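# Complete the word TEN with the missing letter block

## Task

Blocks lying on the mat are supposed to read "TEN" left to right when viewed from the midpoint between the two arm bases, but one of the three letters is absent. Place the block carrying the absent letter so that all three blocks rest entirely on the mat, in one straight, tightly spaced row, each with its letter facing up and not upside down or turned. The remaining fourth block must be somewhere off the mat at the finish. The arrangement has to hold on its own, not only because the robot is holding it. Finally open the grippers and pull the arms away.

## Robot and tools

Robot and frame. Two arms, left_arm and right_arm. All reported poses use one shared scene frame: origin on the table surface midway between the arms, +x out over the table, +z up, and left_arm sits on the +y side. The arm names do not tell you which side of an image they appear on. The state line per arm gives end_effector_position (m), end_effector_quat_wxyz, and linear (m/s) and angular (rad/s) velocities; printed positions can be off, more so at long reach. "Hand target" lines show where the controller is currently driving each gripper; a "pose unreachable" line means the clearance check altered or blocked that arm's command.

Gripper geometry. Fingers extend along the gripper's +z axis and close along its x axis. The reported position is the point between the pads; fingertips extend 17.5 mm past it. A pure rotation pivots about that point, which is 25 mm from the last joint's axis toward gripper -y. A flat block reaches roughly 9 cm from that axis toward -y and rotates with the gripper.

The row (used by both motion tools). 18 numbers, each in [-1, 1], always for both arms: left_arm dx, dy, dz, rx, ry, rz, then left_gripper position, force_limit, speed, then the same nine for right_arm/right_gripper. dx..rz are an offset, not a pose: relative to the gripper's measured pose at the start of the action, expressed in that gripper's own axes. Scale: 1.0 equals 0.6 m for dx, dy, dz, and 180 degrees for the rotation vector (rx, ry, rz). Zeros mean stay. The three gripper numbers are absolute settings: position +1 = fully open (50 mm gap), about -0.65 = pads touching, -1 = close until an object stops the fingers. force_limit per pad: -1 about 20 N, 0 about 102 N, +1 about 185 N (final force may exceed this by ~17 %). speed of the gap change: -1 is 20 mm/s, 0 is 85, +1 is 150. A 0 here is a real command, so to keep a gripper unchanged resend its current three numbers.

execute_actions(actions): a list of actions run in sequence. Each action is a table of up to 15 rows, one per control step of 1/30 s; fewer rows means the last row is held for the remaining steps. Every row in an action is measured from the same starting pose, not from the previous row. The first action of a call starts from the pose in the last result. An empty list just returns state and images. Each step the commanded pose is clipped to within 70 mm and 16 degrees of the measured pose; after an action the arm continues at most to its last clipped pose, so send far targets over several actions. Motion lags commands by about 0.15 s. Damped IK favours position over orientation; elbows stop just before straight.

move(target, speed, blocking): target is one 18-number row, offsets from the pose in the latest result that shows one. Each gripper follows a straight path, all arms finishing together in 0.5 to 10 s (cut off at 10 s). speed is top path speed in m/s, 0.002 to 0.5, default 0.25; rotation is capped at twice that in rad/s. Finger numbers are sent at the start. Paths ignore obstacles and the other arm; grippers lag and may overshoot speed, especially near full reach. The result adds a "move:" line with the ending (done, off_target, moving, held, fault), any limits (paced = command clipped; held = a check blocked steps, after which the arm may jump fast) and each gripper's distance to its target. blocking=false returns after 0.5 s; until a result shows the move ended, other motion calls are refused, so use wait or stop.

wait(seconds): 0 to 10, arms hold their last command; returns early if a move ends. stop(): brakes the running move (needs some room); fingers keep moving. zoom_image(camera, region): region [x0, y0, x1, y1] in pixels of that camera's latest image, at most 504 by 504. finished_scene(scene): ends the current scene (pass its number) irreversibly; the goal must already hold stably.

Gripping. Close with position -1 and confirm object_status = 2. Codes: 0 moving; 1 stopped while opening; 2 stopped on something while closing; 3 reached the commanded position or pads met (usually nothing held). Any new position resets the status to 0 briefly. New force_limit or speed only takes effect with a position change of at least 0.01. To soften a grip, open first. Opening in mm is about (250 - position_measured) x 0.202. Fingers re-close on their own if grip is lost, except after a force_limit -1 grip, which can keep reporting 2 after losing the object.

Cameras: cam_high, cam_low, cam_left_wrist, cam_right_wrist, each 896x504, returned in that order. Calibration (K, distortion, T_world_to_cam) is supplied; cam_high sits near [1.11258, -0.636159, 1.59997] and cam_low near [1.69961, -0.3231, 0.0363952]. Expect small errors of a few degrees and millimetres.

Cautions. The simulation runs on while you think; the robot holds its last command. Something may occasionally tug a held part or nudge a loose block. Arms are stiff: a target slightly beyond a firm contact can trigger a fault. Load limits (N m): shoulder pan 300, shoulder lift 300, elbow 136, wrist joints 50.9 each; an outside force of 150 N also faults the arm, which then halts 10 s and drops the rest of the call. Motors heat while holding loads: warning at 70 °C, brake fault at 85 °C. Never knock anything off the table, never let the arms collide or press each other, and avoid drops, slams and hard pushes. Approach slowly, release, then lift clear.

Each tool is called after "Call:" as name(argument=value, ...), one argument or row to a line, values as JSON.

## Session

Call:
execute_actions(
  actions=[],
)

Scene clock: 0.00 s.
left_arm: end_effector_position=(+0.6392, +0.1336, +0.1177) position_measured=3 object_status=3 end_effector_quat_wxyz=(-0.066, -0.607, +0.792, +0.034) end_effector_velocity=(-0.001, -0.000, -0.001) end_effector_angular_velocity=(+0.000, +0.000, -0.000) | right_arm: end_effector_position=(+0.8176, -0.2095, +0.1918) position_measured=3 object_status=3 end_effector_quat_wxyz=(+0.172, -0.157, +0.971, -0.052) end_effector_velocity=(-0.000, +0.000, -0.000) end_effector_angular_velocity=(+0.000, +0.000, -0.000)
Joint positions: left_arm=[ 2.05  -1.253  1.932 -2.188 -1.705  2.448] | right_arm=[ 3.329 -1.301  1.988 -2.591 -1.713 -1.638]
Joint velocities: left_arm=[-0.001  0.     0.001 -0.001 -0.    -0.   ] | right_arm=[ 0.    -0.     0.     0.     0.     0.001]
Hand target (left_arm): +0.639, +0.134, +0.118; -0.066, -0.607, +0.792, +0.034
Hand target (right_arm): +0.818, -0.210, +0.192; +0.172, -0.157, +0.971, -0.052

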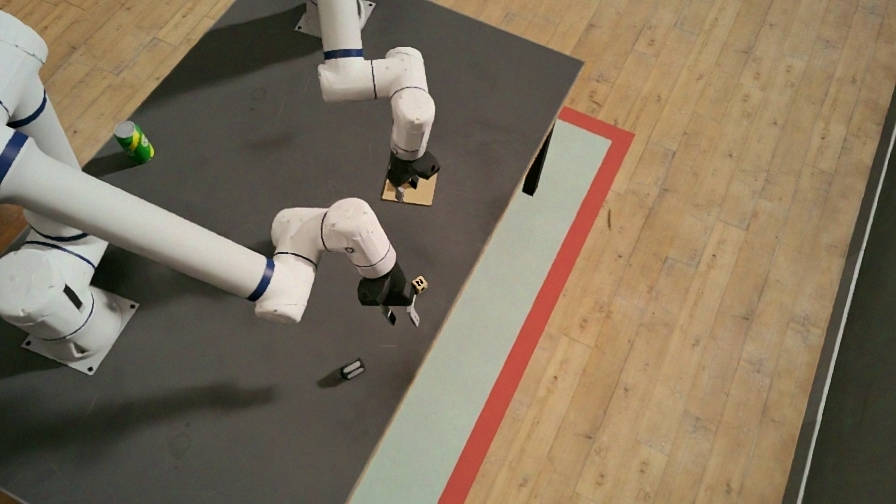

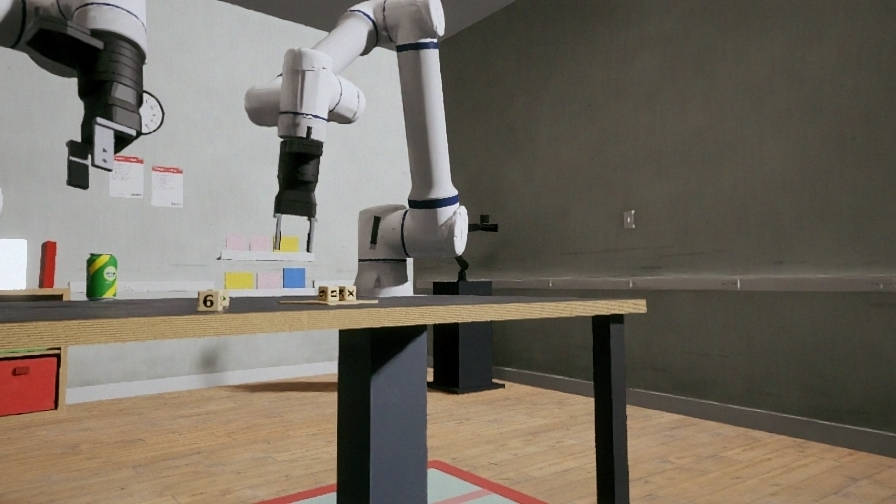

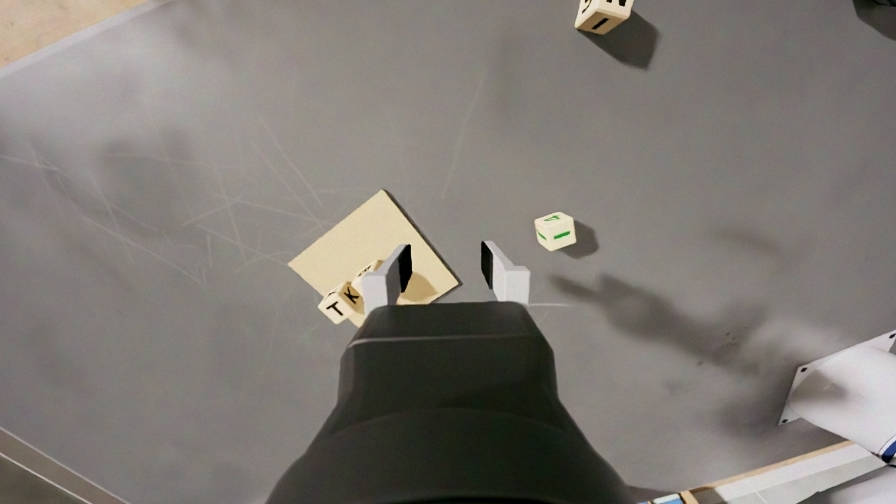

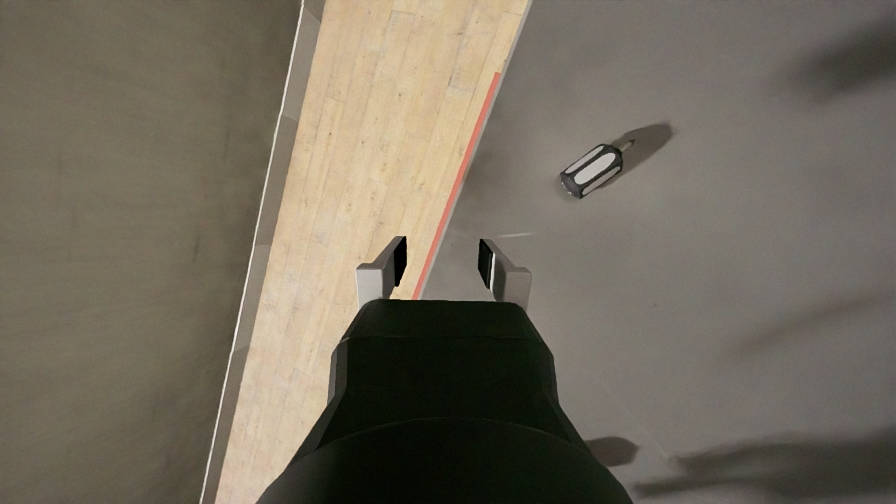

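Call:
zoom_image(
  camera="cam_left_wrist",
  region=[280,0,680,340],
)

Call:
zoom_image(
  camera="cam_high",
  region=[340,140,500,320],
)

Call:
zoom_image(
  camera="cam_low",
  region=[170,260,410,330],
)

Region (280, 0, 680, 340) of cam_left_wrist's 896x504 image, scaled by 1.260, with more detail than that image has; it fills the top 428 rows of this view, and the rest is white.

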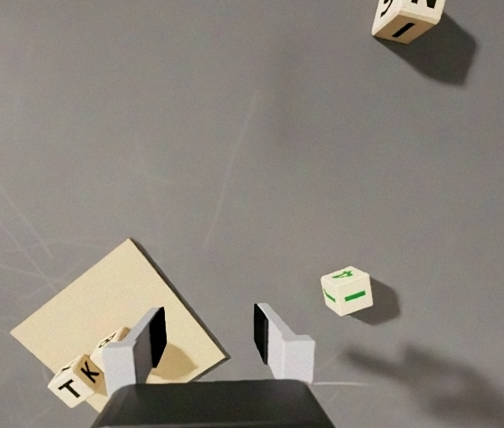

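Region (340, 140, 500, 320) of cam_high's 896x504 image, scaled by 2.800, with more detail than that image has.

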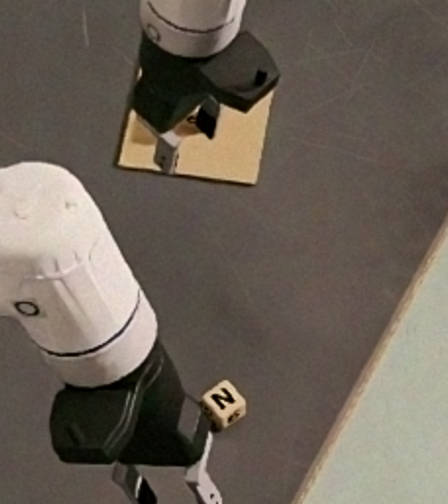

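Region (170, 260, 410, 330) of cam_low's 896x504 image, scaled by 2.100, with more detail than that image has; it fills the top 147 rows of this view, and the rest is white.

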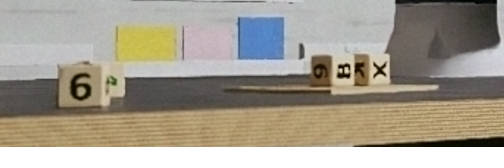

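Call:
move(
  target=[0,0.1,-0.25,0,0,0,1,0,0, 0,0,-0.3,0,0,0,1,0,0],
  speed=0.3,
)

Scene clock: 11.20 s.
left_arm: end_effector_position=(+0.6039, +0.1538, +0.2735) position_measured=3 object_status=3 end_effector_quat_wxyz=(-0.065, -0.607, +0.792, +0.034) end_effector_velocity=(+0.001, +0.001, +0.002) end_effector_angular_velocity=(-0.000, +0.000, +0.002) | right_arm: end_effector_position=(+0.7547, -0.2012, +0.3599) position_measured=3 object_status=3 end_effector_quat_wxyz=(+0.172, -0.157, +0.971, -0.052) end_effector_velocity=(-0.001, -0.000, +0.002) end_effector_angular_velocity=(+0.000, +0.000, -0.001)
Joint positions: left_arm=[ 2.026 -1.452  1.866 -1.926 -1.706  2.423] | right_arm=[ 3.367 -1.53   1.916 -2.284 -1.726 -1.601]
Joint velocities: left_arm=[ 0.002 -0.002 -0.002  0.004 -0.    -0.001] | right_arm=[ 0.    -0.002 -0.002  0.004 -0.     0.001]
Hand target (left_arm): +0.604, +0.154, +0.274; -0.065, -0.607, +0.792, +0.034
Hand target (right_arm): +0.755, -0.201, +0.360; +0.172, -0.157, +0.971, -0.052
Off the commanded pose (left_arm): 0.001 m, 0 deg.
Off the commanded pose (right_arm): 0.000 m, 0 deg.
move: done
camera_calibration (this result's frames):
cam_left_wrist: T_world_to_cam=[[-0.28124, -0.956043, 0.0829826, 0.292802], [-0.882713, 0.29165, 0.368454, 0.395692], [-0.376459, 0.0303742, -0.925935, 0.627571], [0, 0, 0, 1]] pos_world=[0.667885, 0.145466, 0.410998]
cam_right_wrist: T_world_to_cam=[[-0.884334, -0.386574, -0.261752, 0.677491], [-0.422882, 0.900838, 0.0982955, 0.465041], [0.197798, 0.197616, -0.960117, 0.385202], [0, 0, 0, 1]] pos_world=[0.719594, -0.233149, 0.501463]

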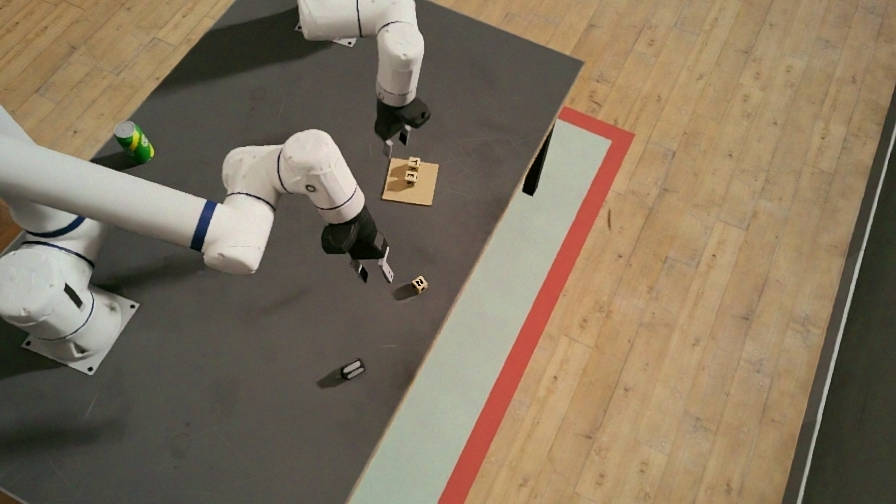

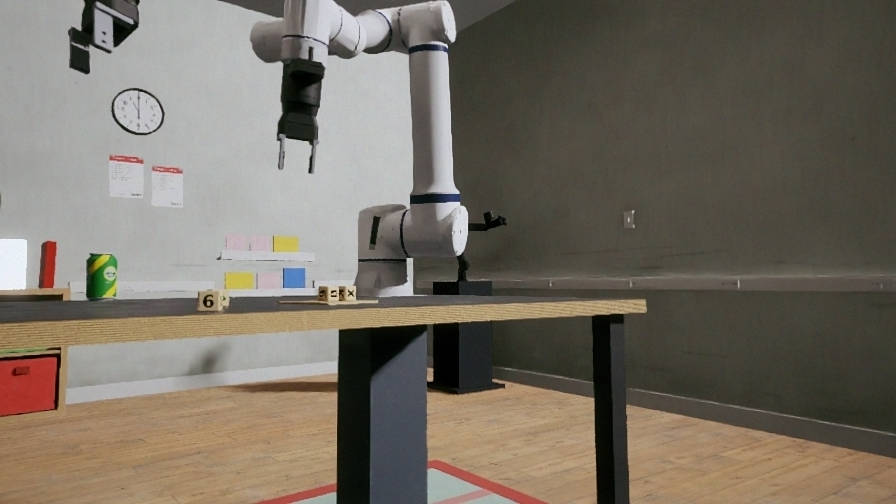

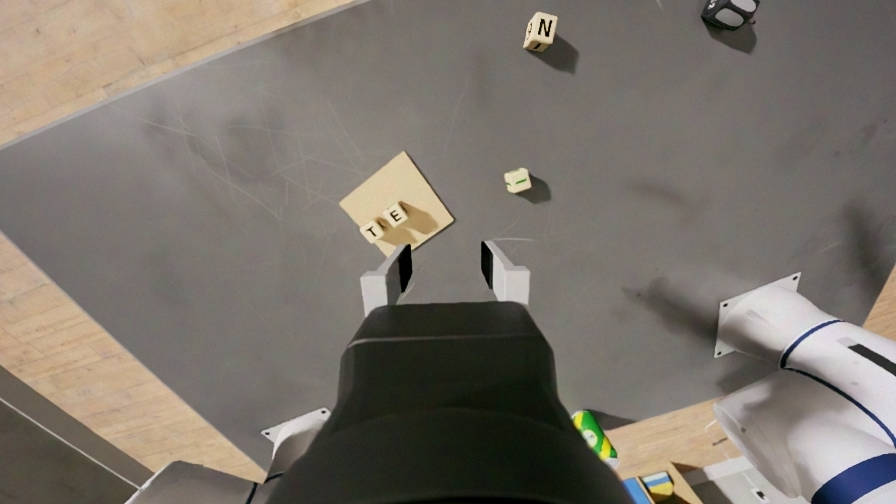

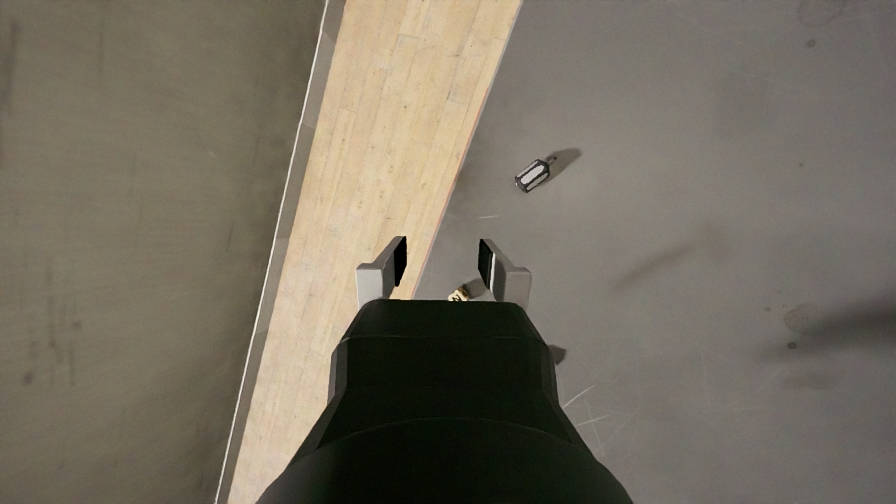

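Call:
zoom_image(
  camera="cam_left_wrist",
  region=[320,0,600,270],
)

Call:
zoom_image(
  camera="cam_high",
  region=[360,140,480,310],
)

Region (320, 0, 600, 270) of cam_left_wrist's 896x504 image, scaled by 1.800, with more detail than that image has; it fills the top 486 rows of this view, and the rest is white.

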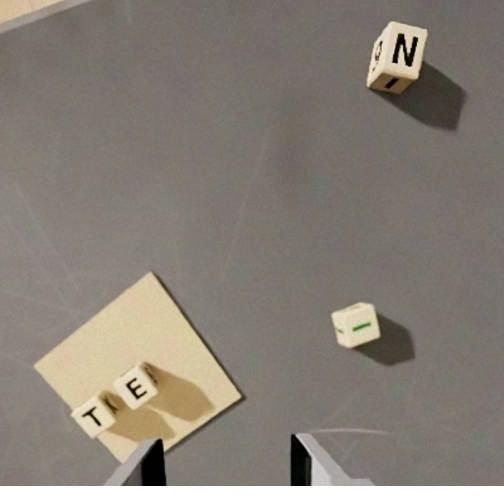

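Region (360, 140, 480, 310) of cam_high's 896x504 image, scaled by 2.965, with more detail than that image has; it fills the left 356 columns of this view, and the rest is white.

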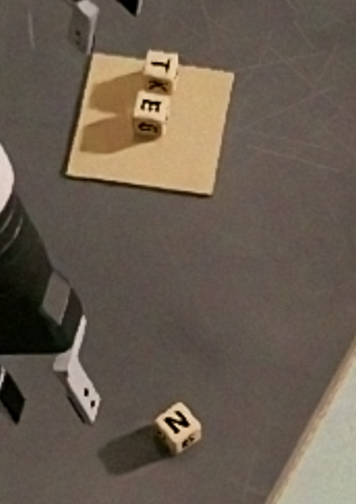

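Call:
move(
  target=[0,0,0,0,0,0,1,0,0, 0.3,-0.45,0,0,0,0,1,0,0],
  speed=0.4,
)

Call:
move(
  target=[0.223,-0.352,0.227,0.015,-0.0505,0.537,1,0,0, 0,0,0,0,0,0,1,0,0],
  speed=0.4,
)

Scene clock: 50.57 s.
left_arm: end_effector_position=(+0.6038, +0.1538, +0.2735) position_measured=3 object_status=3 end_effector_quat_wxyz=(-0.065, -0.607, +0.792, +0.034) end_effector_velocity=(-0.001, -0.001, +0.001) end_effector_angular_velocity=(-0.001, -0.001, -0.004) | right_arm: end_effector_position=(+0.6709, -0.5139, +0.3440) position_measured=3 object_status=3 end_effector_quat_wxyz=(+0.171, -0.157, +0.971, -0.053) end_effector_velocity=(-0.000, -0.002, +0.000) end_effector_angular_velocity=(+0.000, -0.000, +0.001)
Joint positions: left_arm=[ 2.026 -1.452  1.866 -1.926 -1.706  2.423] | right_arm=[ 2.813 -1.862  2.237 -2.304 -1.536 -2.123]
Joint velocities: left_arm=[-0.003 -0.001 -0.     0.     0.     0.001] | right_arm=[-0.006 -0.002  0.001  0.001  0.003 -0.006]
Hand target (left_arm): +0.604, +0.154, +0.273; -0.065, -0.607, +0.792, +0.034
Hand target (right_arm): +0.671, -0.514, +0.344; +0.171, -0.157, +0.971, -0.053
Off the commanded pose (left_arm): 0.000 m, 0 deg.
Off the commanded pose (right_arm): 0.001 m, 0 deg.
move: done
camera_calibration (this result's frames):
cam_left_wrist: T_world_to_cam=[[-0.281274, -0.956033, 0.0829834, 0.292795], [-0.882702, 0.291681, 0.368455, 0.395668], [-0.376459, 0.0303872, -0.925935, 0.627562], [0, 0, 0, 1]] pos_world=[0.667865, 0.145443, 0.410998]
cam_right_wrist: T_world_to_cam=[[-0.884547, -0.386617, -0.260968, 0.4782], [-0.422706, 0.90095, 0.0980226, 0.712898], [0.197222, 0.197018, -0.960358, 0.448459], [0, 0, 0, 1]] pos_world=[0.635891, -0.54576, 0.485596]

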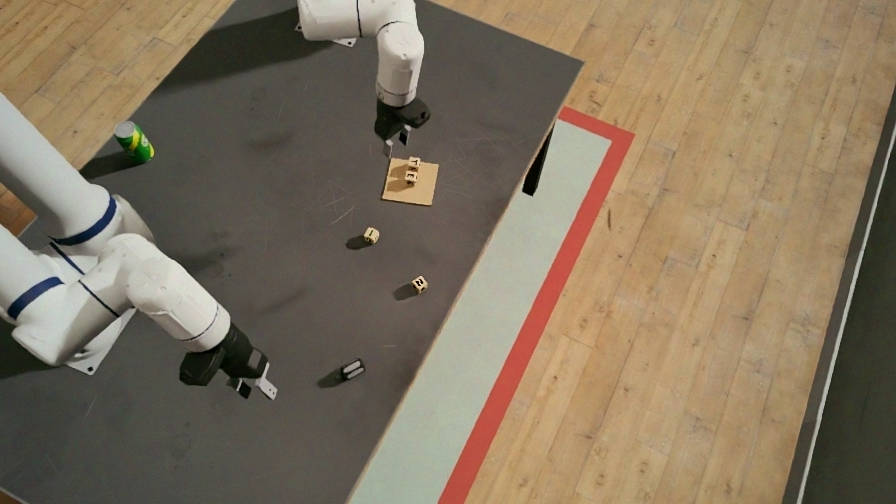

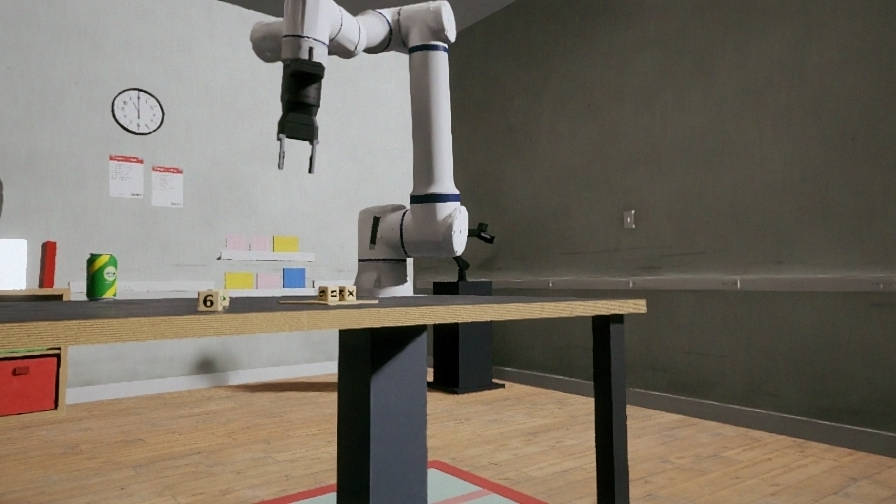

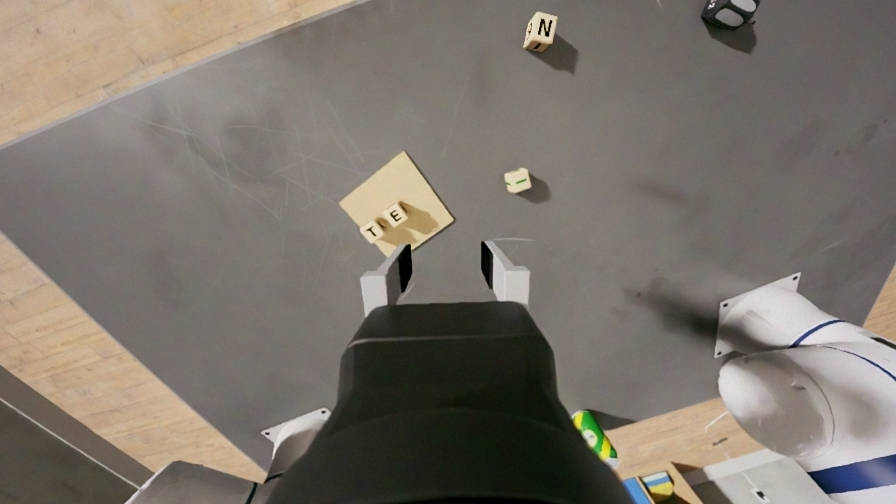

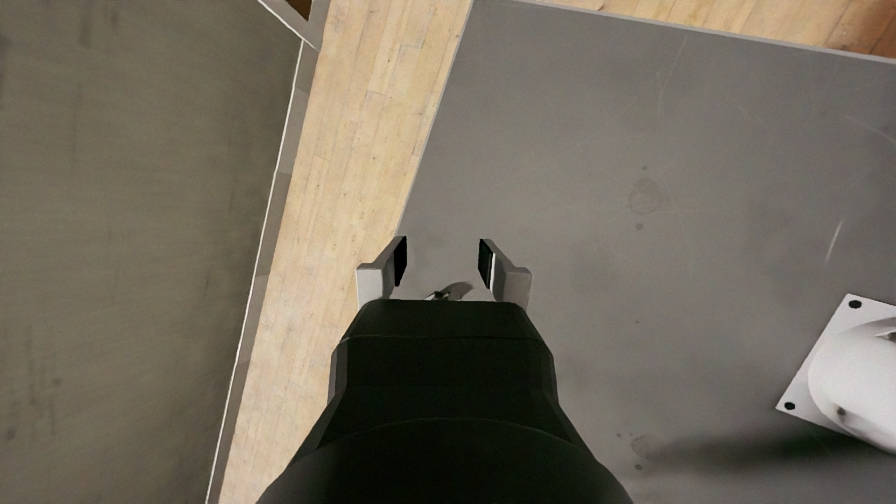

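Scene clock: 53.27 s.
left_arm: end_effector_position=(+0.7517, -0.0346, +0.1203) position_measured=3 object_status=3 end_effector_quat_wxyz=(-0.001, +0.189, +0.982, -0.000) end_effector_velocity=(+0.002, -0.001, +0.000) end_effector_angular_velocity=(-0.002, -0.001, -0.012) | right_arm: end_effector_position=(+0.6709, -0.5139, +0.3440) position_measured=3 object_status=3 end_effector_quat_wxyz=(+0.171, -0.157, +0.971, -0.053) end_effector_velocity=(+0.000, -0.000, +0.000) end_effector_angular_velocity=(-0.001, -0.000, +0.000)
Joint positions: left_arm=[ 2.044 -0.994  1.536 -2.113 -1.572  4.126] | right_arm=[ 2.813 -1.862  2.237 -2.304 -1.536 -2.123]
Joint velocities: left_arm=[ 0.001  0.003 -0.004  0.    -0.     0.013] | right_arm=[-0.  0. -0. -0. -0. -0.]
Hand target (left_arm): +0.752, -0.035, +0.120; -0.001, +0.190, +0.982, -0.000
Hand target (right_arm): +0.671, -0.514, +0.344; +0.171, -0.157, +0.971, -0.053
Off the commanded pose (left_arm): 0.001 m, 0 deg.
Off the commanded pose (right_arm): 0.000 m, 0 deg.
move: done
camera_calibration (this result's frames):
cam_left_wrist: T_world_to_cam=[[-0.916715, 0.399152, 0.0176538, 0.699399], [0.39114, 0.887548, 0.243448, -0.284261], [0.0815043, 0.230078, -0.969753, 0.215004], [0, 0, 0, 1]] pos_world=[0.734812, -0.0763391, 0.265356]
cam_right_wrist: T_world_to_cam=[[-0.884547, -0.386617, -0.260968, 0.4782], [-0.422706, 0.90095, 0.0980223, 0.712899], [0.197222, 0.197018, -0.960358, 0.448459], [0, 0, 0, 1]] pos_world=[0.635891, -0.54576, 0.485596]

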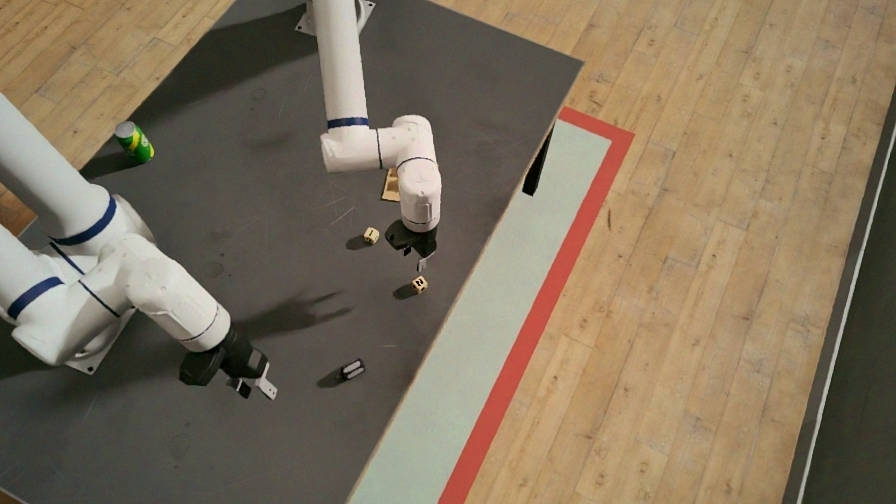

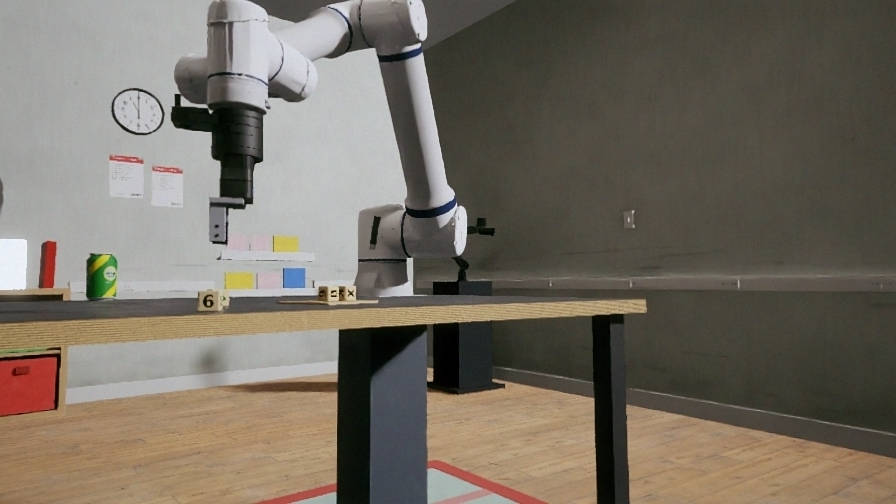

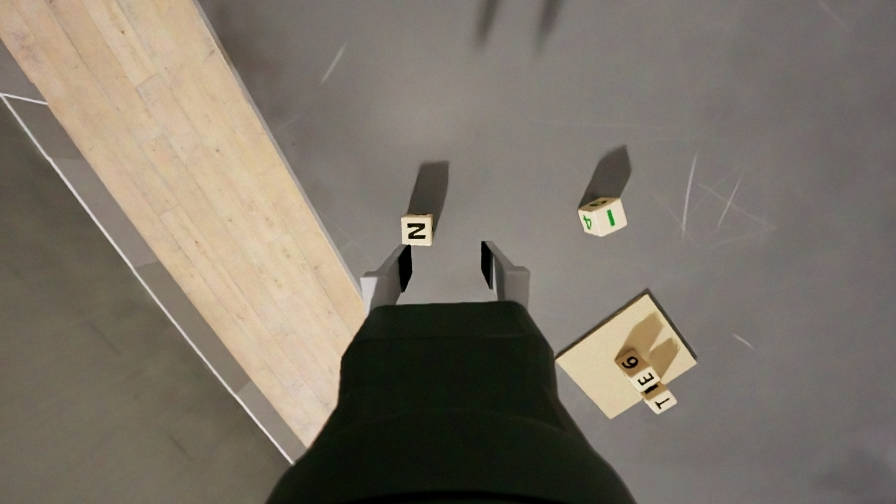

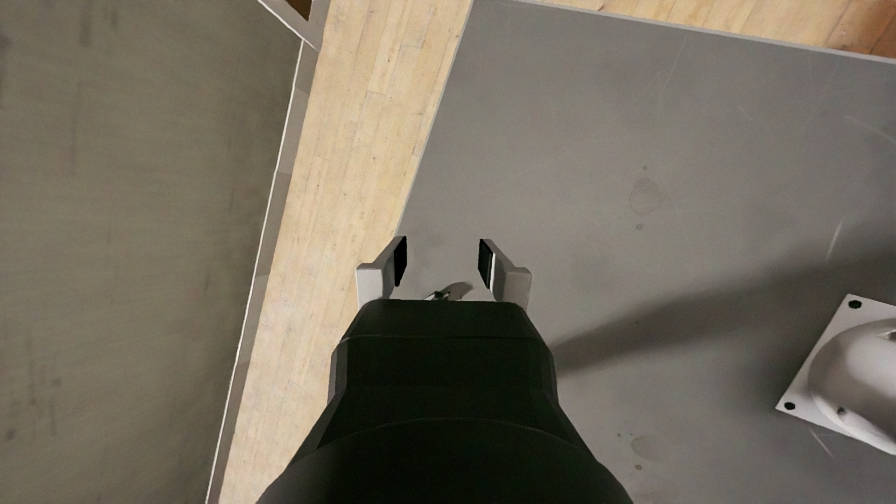

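Call:
move(
  target=[-0.047,-0.013,0.1,0,0,0,1,-0.5,0, 0,0,0,0,0,0,1,0,0],
  speed=0.15,
)

Call:
zoom_image(
  camera="cam_left_wrist",
  region=[350,180,550,320],
)

Scene clock: 62.60 s.
left_arm: end_effector_position=(+0.7747, -0.0526, +0.0606) position_measured=3 object_status=3 end_effector_quat_wxyz=(-0.001, +0.189, +0.982, -0.000) end_effector_velocity=(+0.001, -0.001, -0.001) end_effector_angular_velocity=(-0.002, +0.001, +0.001) | right_arm: end_effector_position=(+0.6709, -0.5139, +0.3440) position_measured=3 object_status=3 end_effector_quat_wxyz=(+0.171, -0.157, +0.971, -0.053) end_effector_velocity=(+0.000, +0.000, -0.000) end_effector_angular_velocity=(-0.000, +0.000, +0.001)
Joint positions: left_arm=[ 2.053 -0.901  1.498 -2.168 -1.572  4.135] | right_arm=[ 2.813 -1.862  2.237 -2.304 -1.536 -2.123]
Joint velocities: left_arm=[ 0.     0.003 -0.002 -0.002 -0.002 -0.   ] | right_arm=[ 0.     0.    -0.     0.     0.    -0.001]
Hand target (left_arm): +0.775, -0.053, +0.060; -0.001, +0.189, +0.982, -0.000
Hand target (right_arm): +0.671, -0.514, +0.344; +0.171, -0.157, +0.971, -0.053
Off the commanded pose (left_arm): 0.000 m, 0 deg.
Off the commanded pose (right_arm): 0.000 m, 0 deg.
move: done
camera_calibration (this result's frames):
cam_left_wrist: T_world_to_cam=[[-0.916712, 0.399156, 0.0177027, 0.728754], [0.391162, 0.887559, 0.243373, -0.262823], [0.0814319, 0.230028, -0.969771, 0.159493], [0, 0, 0, 1]] pos_world=[0.757876, -0.0943034, 0.205735]
cam_right_wrist: T_world_to_cam=[[-0.884547, -0.386617, -0.260968, 0.4782], [-0.422706, 0.90095, 0.0980222, 0.712899], [0.197222, 0.197018, -0.960358, 0.448459], [0, 0, 0, 1]] pos_world=[0.635891, -0.54576, 0.485596]

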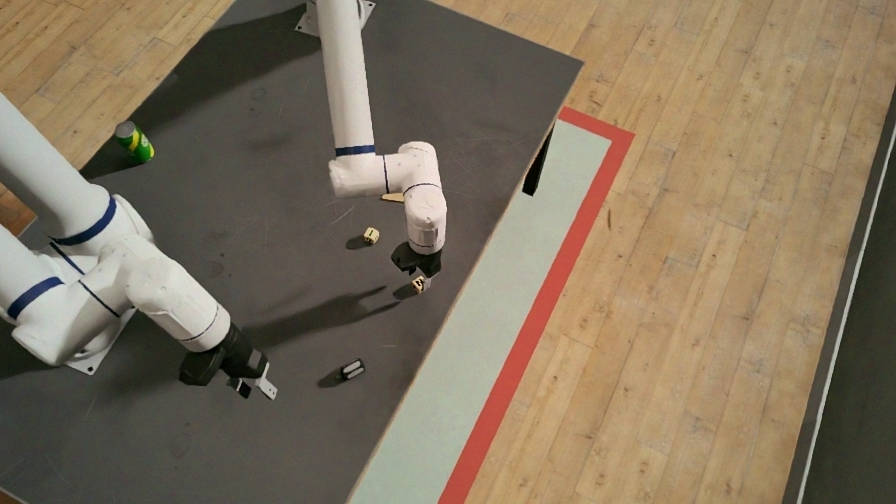

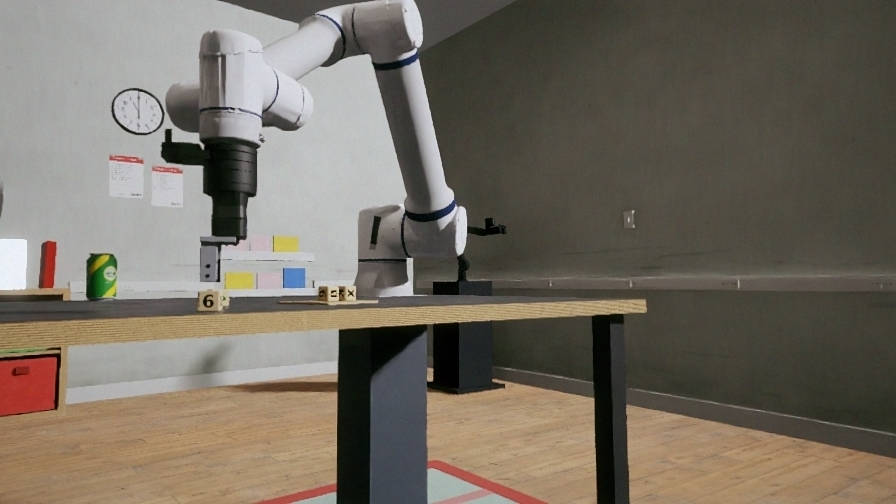

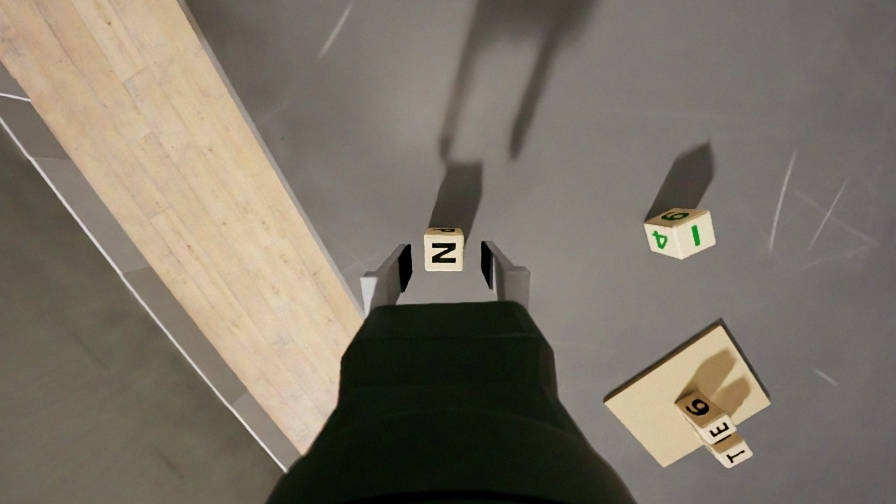

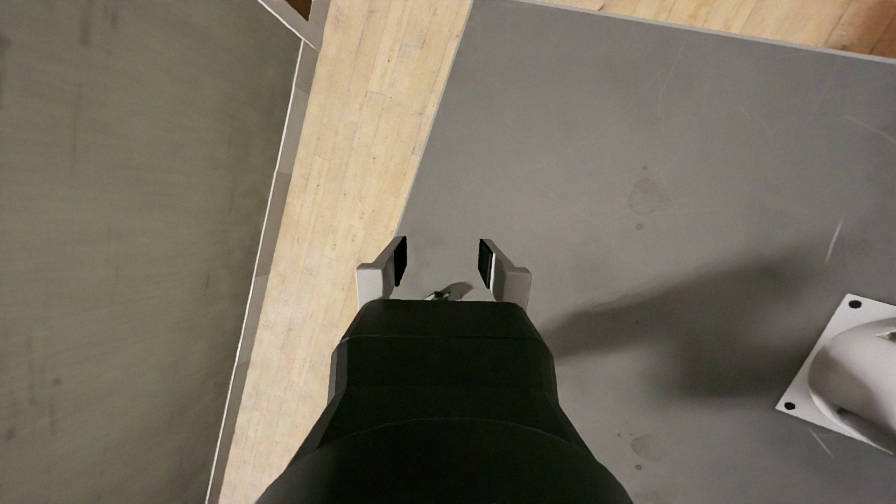

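Region (350, 180, 550, 320) of cam_left_wrist's 896x504 image, scaled by 2.520, with more detail than that image has; it fills the top 353 rows of this view, and the rest is white.

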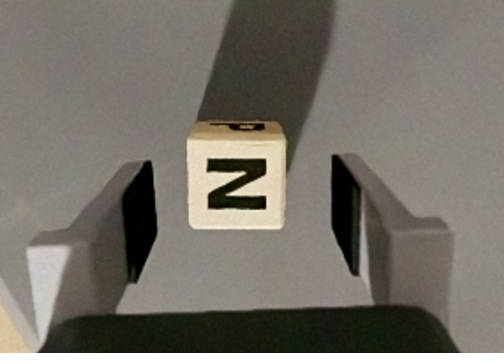

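Call:
move(
  target=[0,0,0.06,0,0,0,1,-0.5,0, 0,0,0,0,0,0,1,0,0],
  speed=0.06,
)

Call:
execute_actions(
  actions=[
    [[0,0,0,0,0,0,-1,-0.5,0, 0,0,0,0,0,0,1,0,0]],
    [[0,0,0,0,0,0,-1,-0.5,0, 0,0,0,0,0,0,1,0,0]],
  ],
)

Scene clock: 69.90 s.
left_arm: end_effector_position=(+0.7747, -0.0528, +0.0249) position_measured=3 object_status=3 end_effector_quat_wxyz=(-0.001, +0.189, +0.982, -0.000) end_effector_velocity=(-0.001, -0.000, -0.002) end_effector_angular_velocity=(+0.000, +0.000, -0.000) | right_arm: end_effector_position=(+0.6709, -0.5139, +0.3440) position_measured=3 object_status=3 end_effector_quat_wxyz=(+0.171, -0.157, +0.971, -0.053) end_effector_velocity=(-0.000, -0.000, +0.000) end_effector_angular_velocity=(-0.001, +0.000, -0.000)
Joint positions: left_arm=[ 2.053 -0.867  1.512 -2.216 -1.572  4.135] | right_arm=[ 2.813 -1.862  2.237 -2.304 -1.536 -2.123]
Joint velocities: left_arm=[-0.001  0.001  0.001 -0.002 -0.    -0.001] | right_arm=[-0.     0.    -0.     0.    -0.001 -0.   ]
Hand target (left_arm): +0.775, -0.053, +0.025; -0.001, +0.189, +0.982, -0.000
Hand target (right_arm): +0.671, -0.514, +0.344; +0.171, -0.157, +0.971, -0.053
Off the commanded pose (left_arm): 0.000 m, 0 deg.
Off the commanded pose (right_arm): 0.000 m, 0 deg.
move: done
camera_calibration (this result's frames):
cam_left_wrist: T_world_to_cam=[[-0.916723, 0.399132, 0.0176651, 0.729422], [0.391127, 0.887564, 0.243413, -0.253951], [0.0814749, 0.230052, -0.969762, 0.124857], [0, 0, 0, 1]] pos_world=[0.757832, -0.0944609, 0.170011]
cam_right_wrist: T_world_to_cam=[[-0.884547, -0.386617, -0.260968, 0.4782], [-0.422706, 0.90095, 0.0980223, 0.712899], [0.197222, 0.197018, -0.960358, 0.448459], [0, 0, 0, 1]] pos_world=[0.635891, -0.54576, 0.485596]

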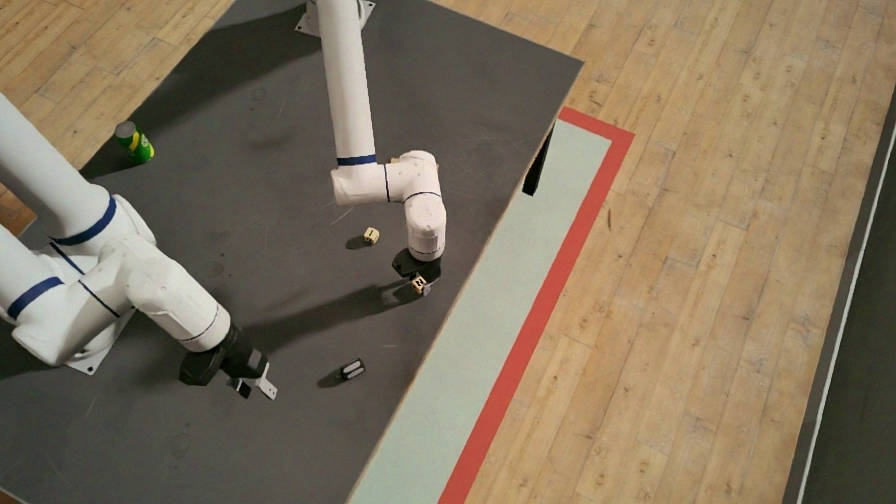

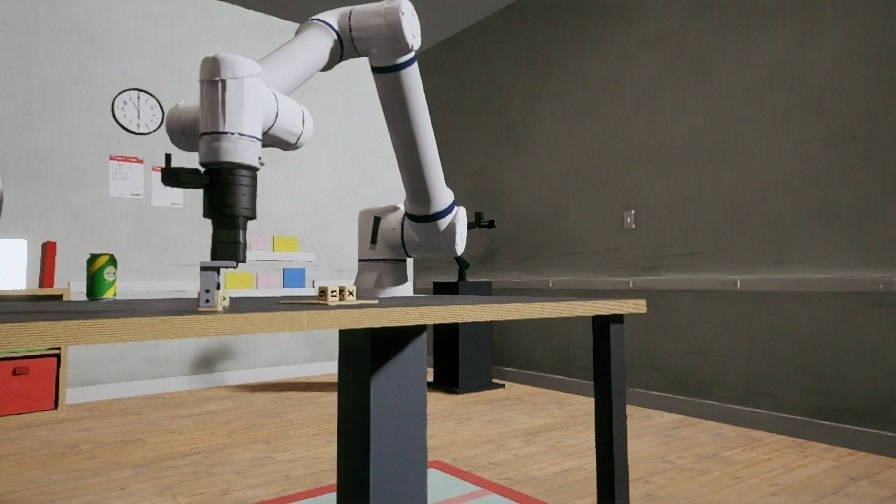

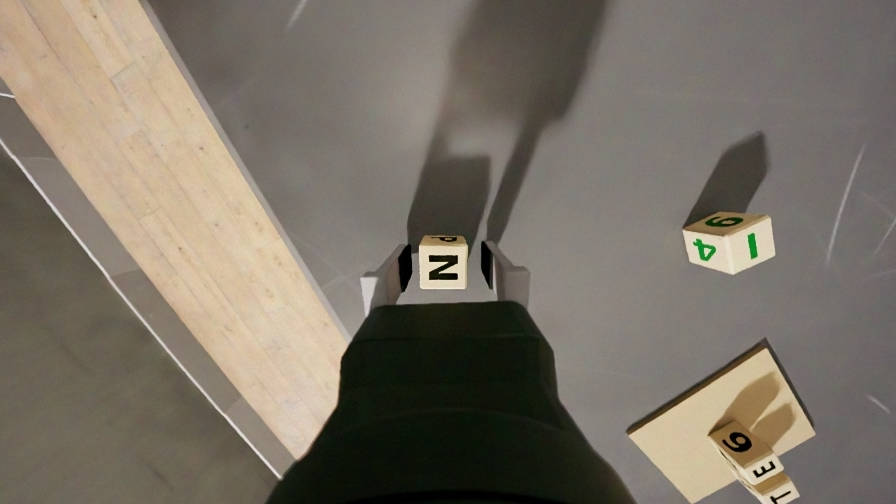

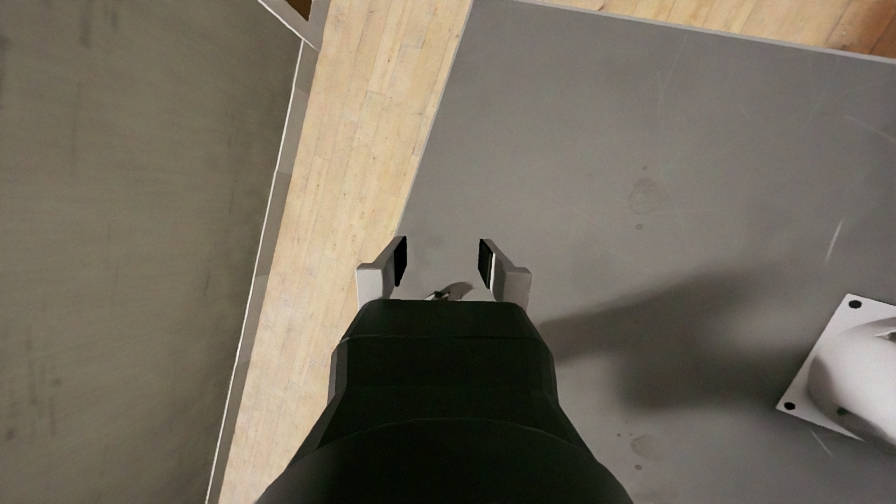

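Scene clock: 70.90 s.
left_arm: end_effector_position=(+0.7747, -0.0528, +0.0248) position_measured=106 object_status=2 end_effector_quat_wxyz=(-0.001, +0.189, +0.982, -0.000) end_effector_velocity=(-0.002, -0.002, -0.001) end_effector_angular_velocity=(+0.001, +0.001, -0.003) | right_arm: end_effector_position=(+0.6709, -0.5139, +0.3440) position_measured=3 object_status=3 end_effector_quat_wxyz=(+0.171, -0.157, +0.971, -0.053) end_effector_velocity=(-0.000, +0.000, -0.000) end_effector_angular_velocity=(+0.000, +0.000, +0.001)
Joint positions: left_arm=[ 2.053 -0.867  1.512 -2.216 -1.572  4.135] | right_arm=[ 2.813 -1.862  2.237 -2.304 -1.536 -2.123]
Joint velocities: left_arm=[-0.003  0.001 -0.    -0.    -0.     0.001] | right_arm=[ 0.    -0.     0.001 -0.     0.001 -0.001]
Hand target (left_arm): +0.775, -0.053, +0.025; -0.001, +0.189, +0.982, -0.000
Hand target (right_arm): +0.671, -0.514, +0.344; +0.171, -0.157, +0.971, -0.053
Off the commanded pose (left_arm): 0.000 m, 0 deg.
Off the commanded pose (right_arm): 0.000 m, 0 deg.
camera_calibration (this result's frames):
cam_left_wrist: T_world_to_cam=[[-0.91672, 0.399139, 0.0176726, 0.729415], [0.391135, 0.887559, 0.243417, -0.253936], [0.0814718, 0.230058, -0.969761, 0.124794], [0, 0, 0, 1]] pos_world=[0.757825, -0.0944644, 0.169942]
cam_right_wrist: T_world_to_cam=[[-0.884547, -0.386617, -0.260968, 0.4782], [-0.422706, 0.90095, 0.0980223, 0.712899], [0.197222, 0.197018, -0.960358, 0.448459], [0, 0, 0, 1]] pos_world=[0.635891, -0.54576, 0.485596]

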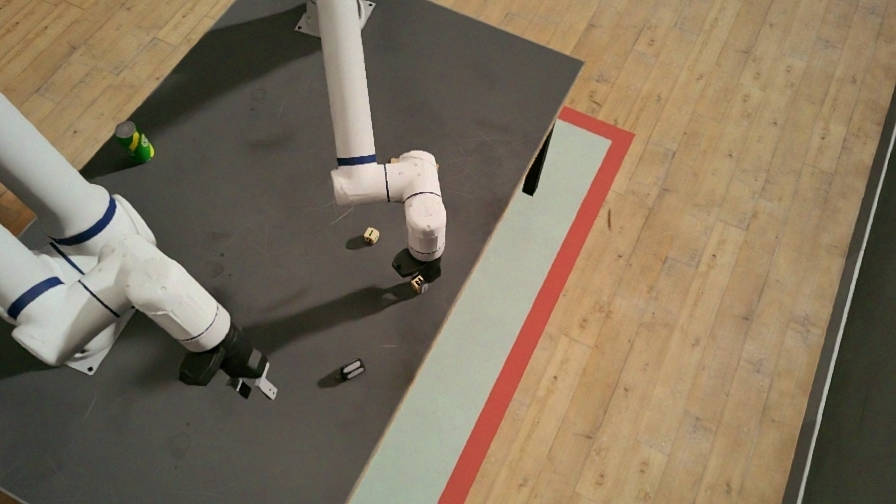

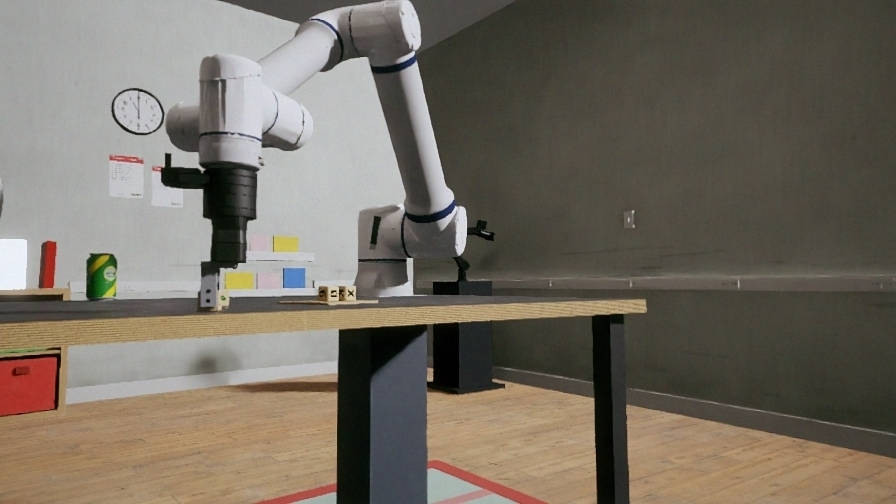

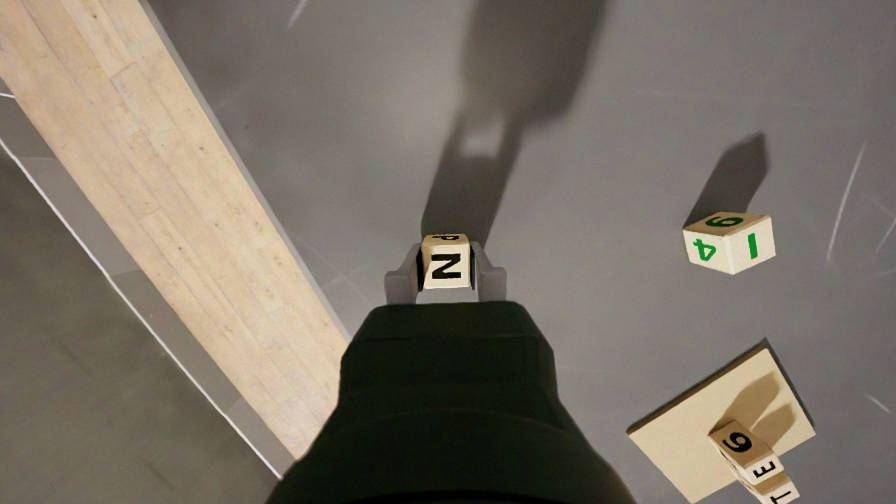

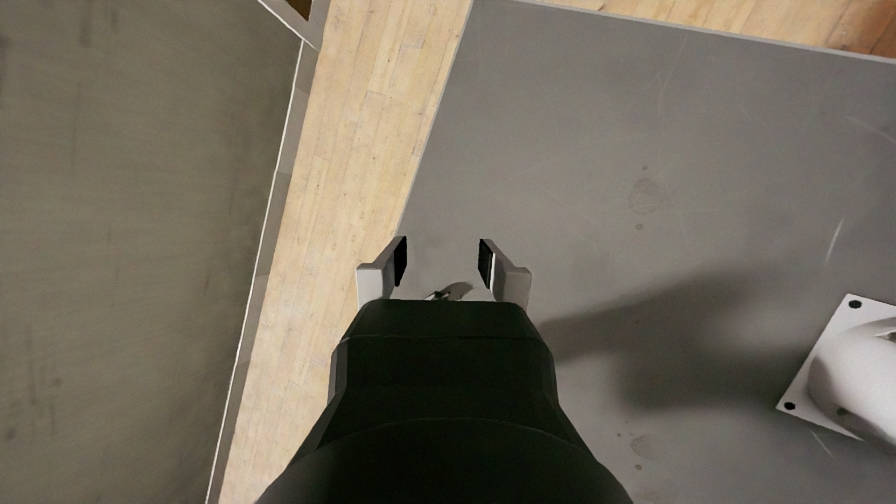

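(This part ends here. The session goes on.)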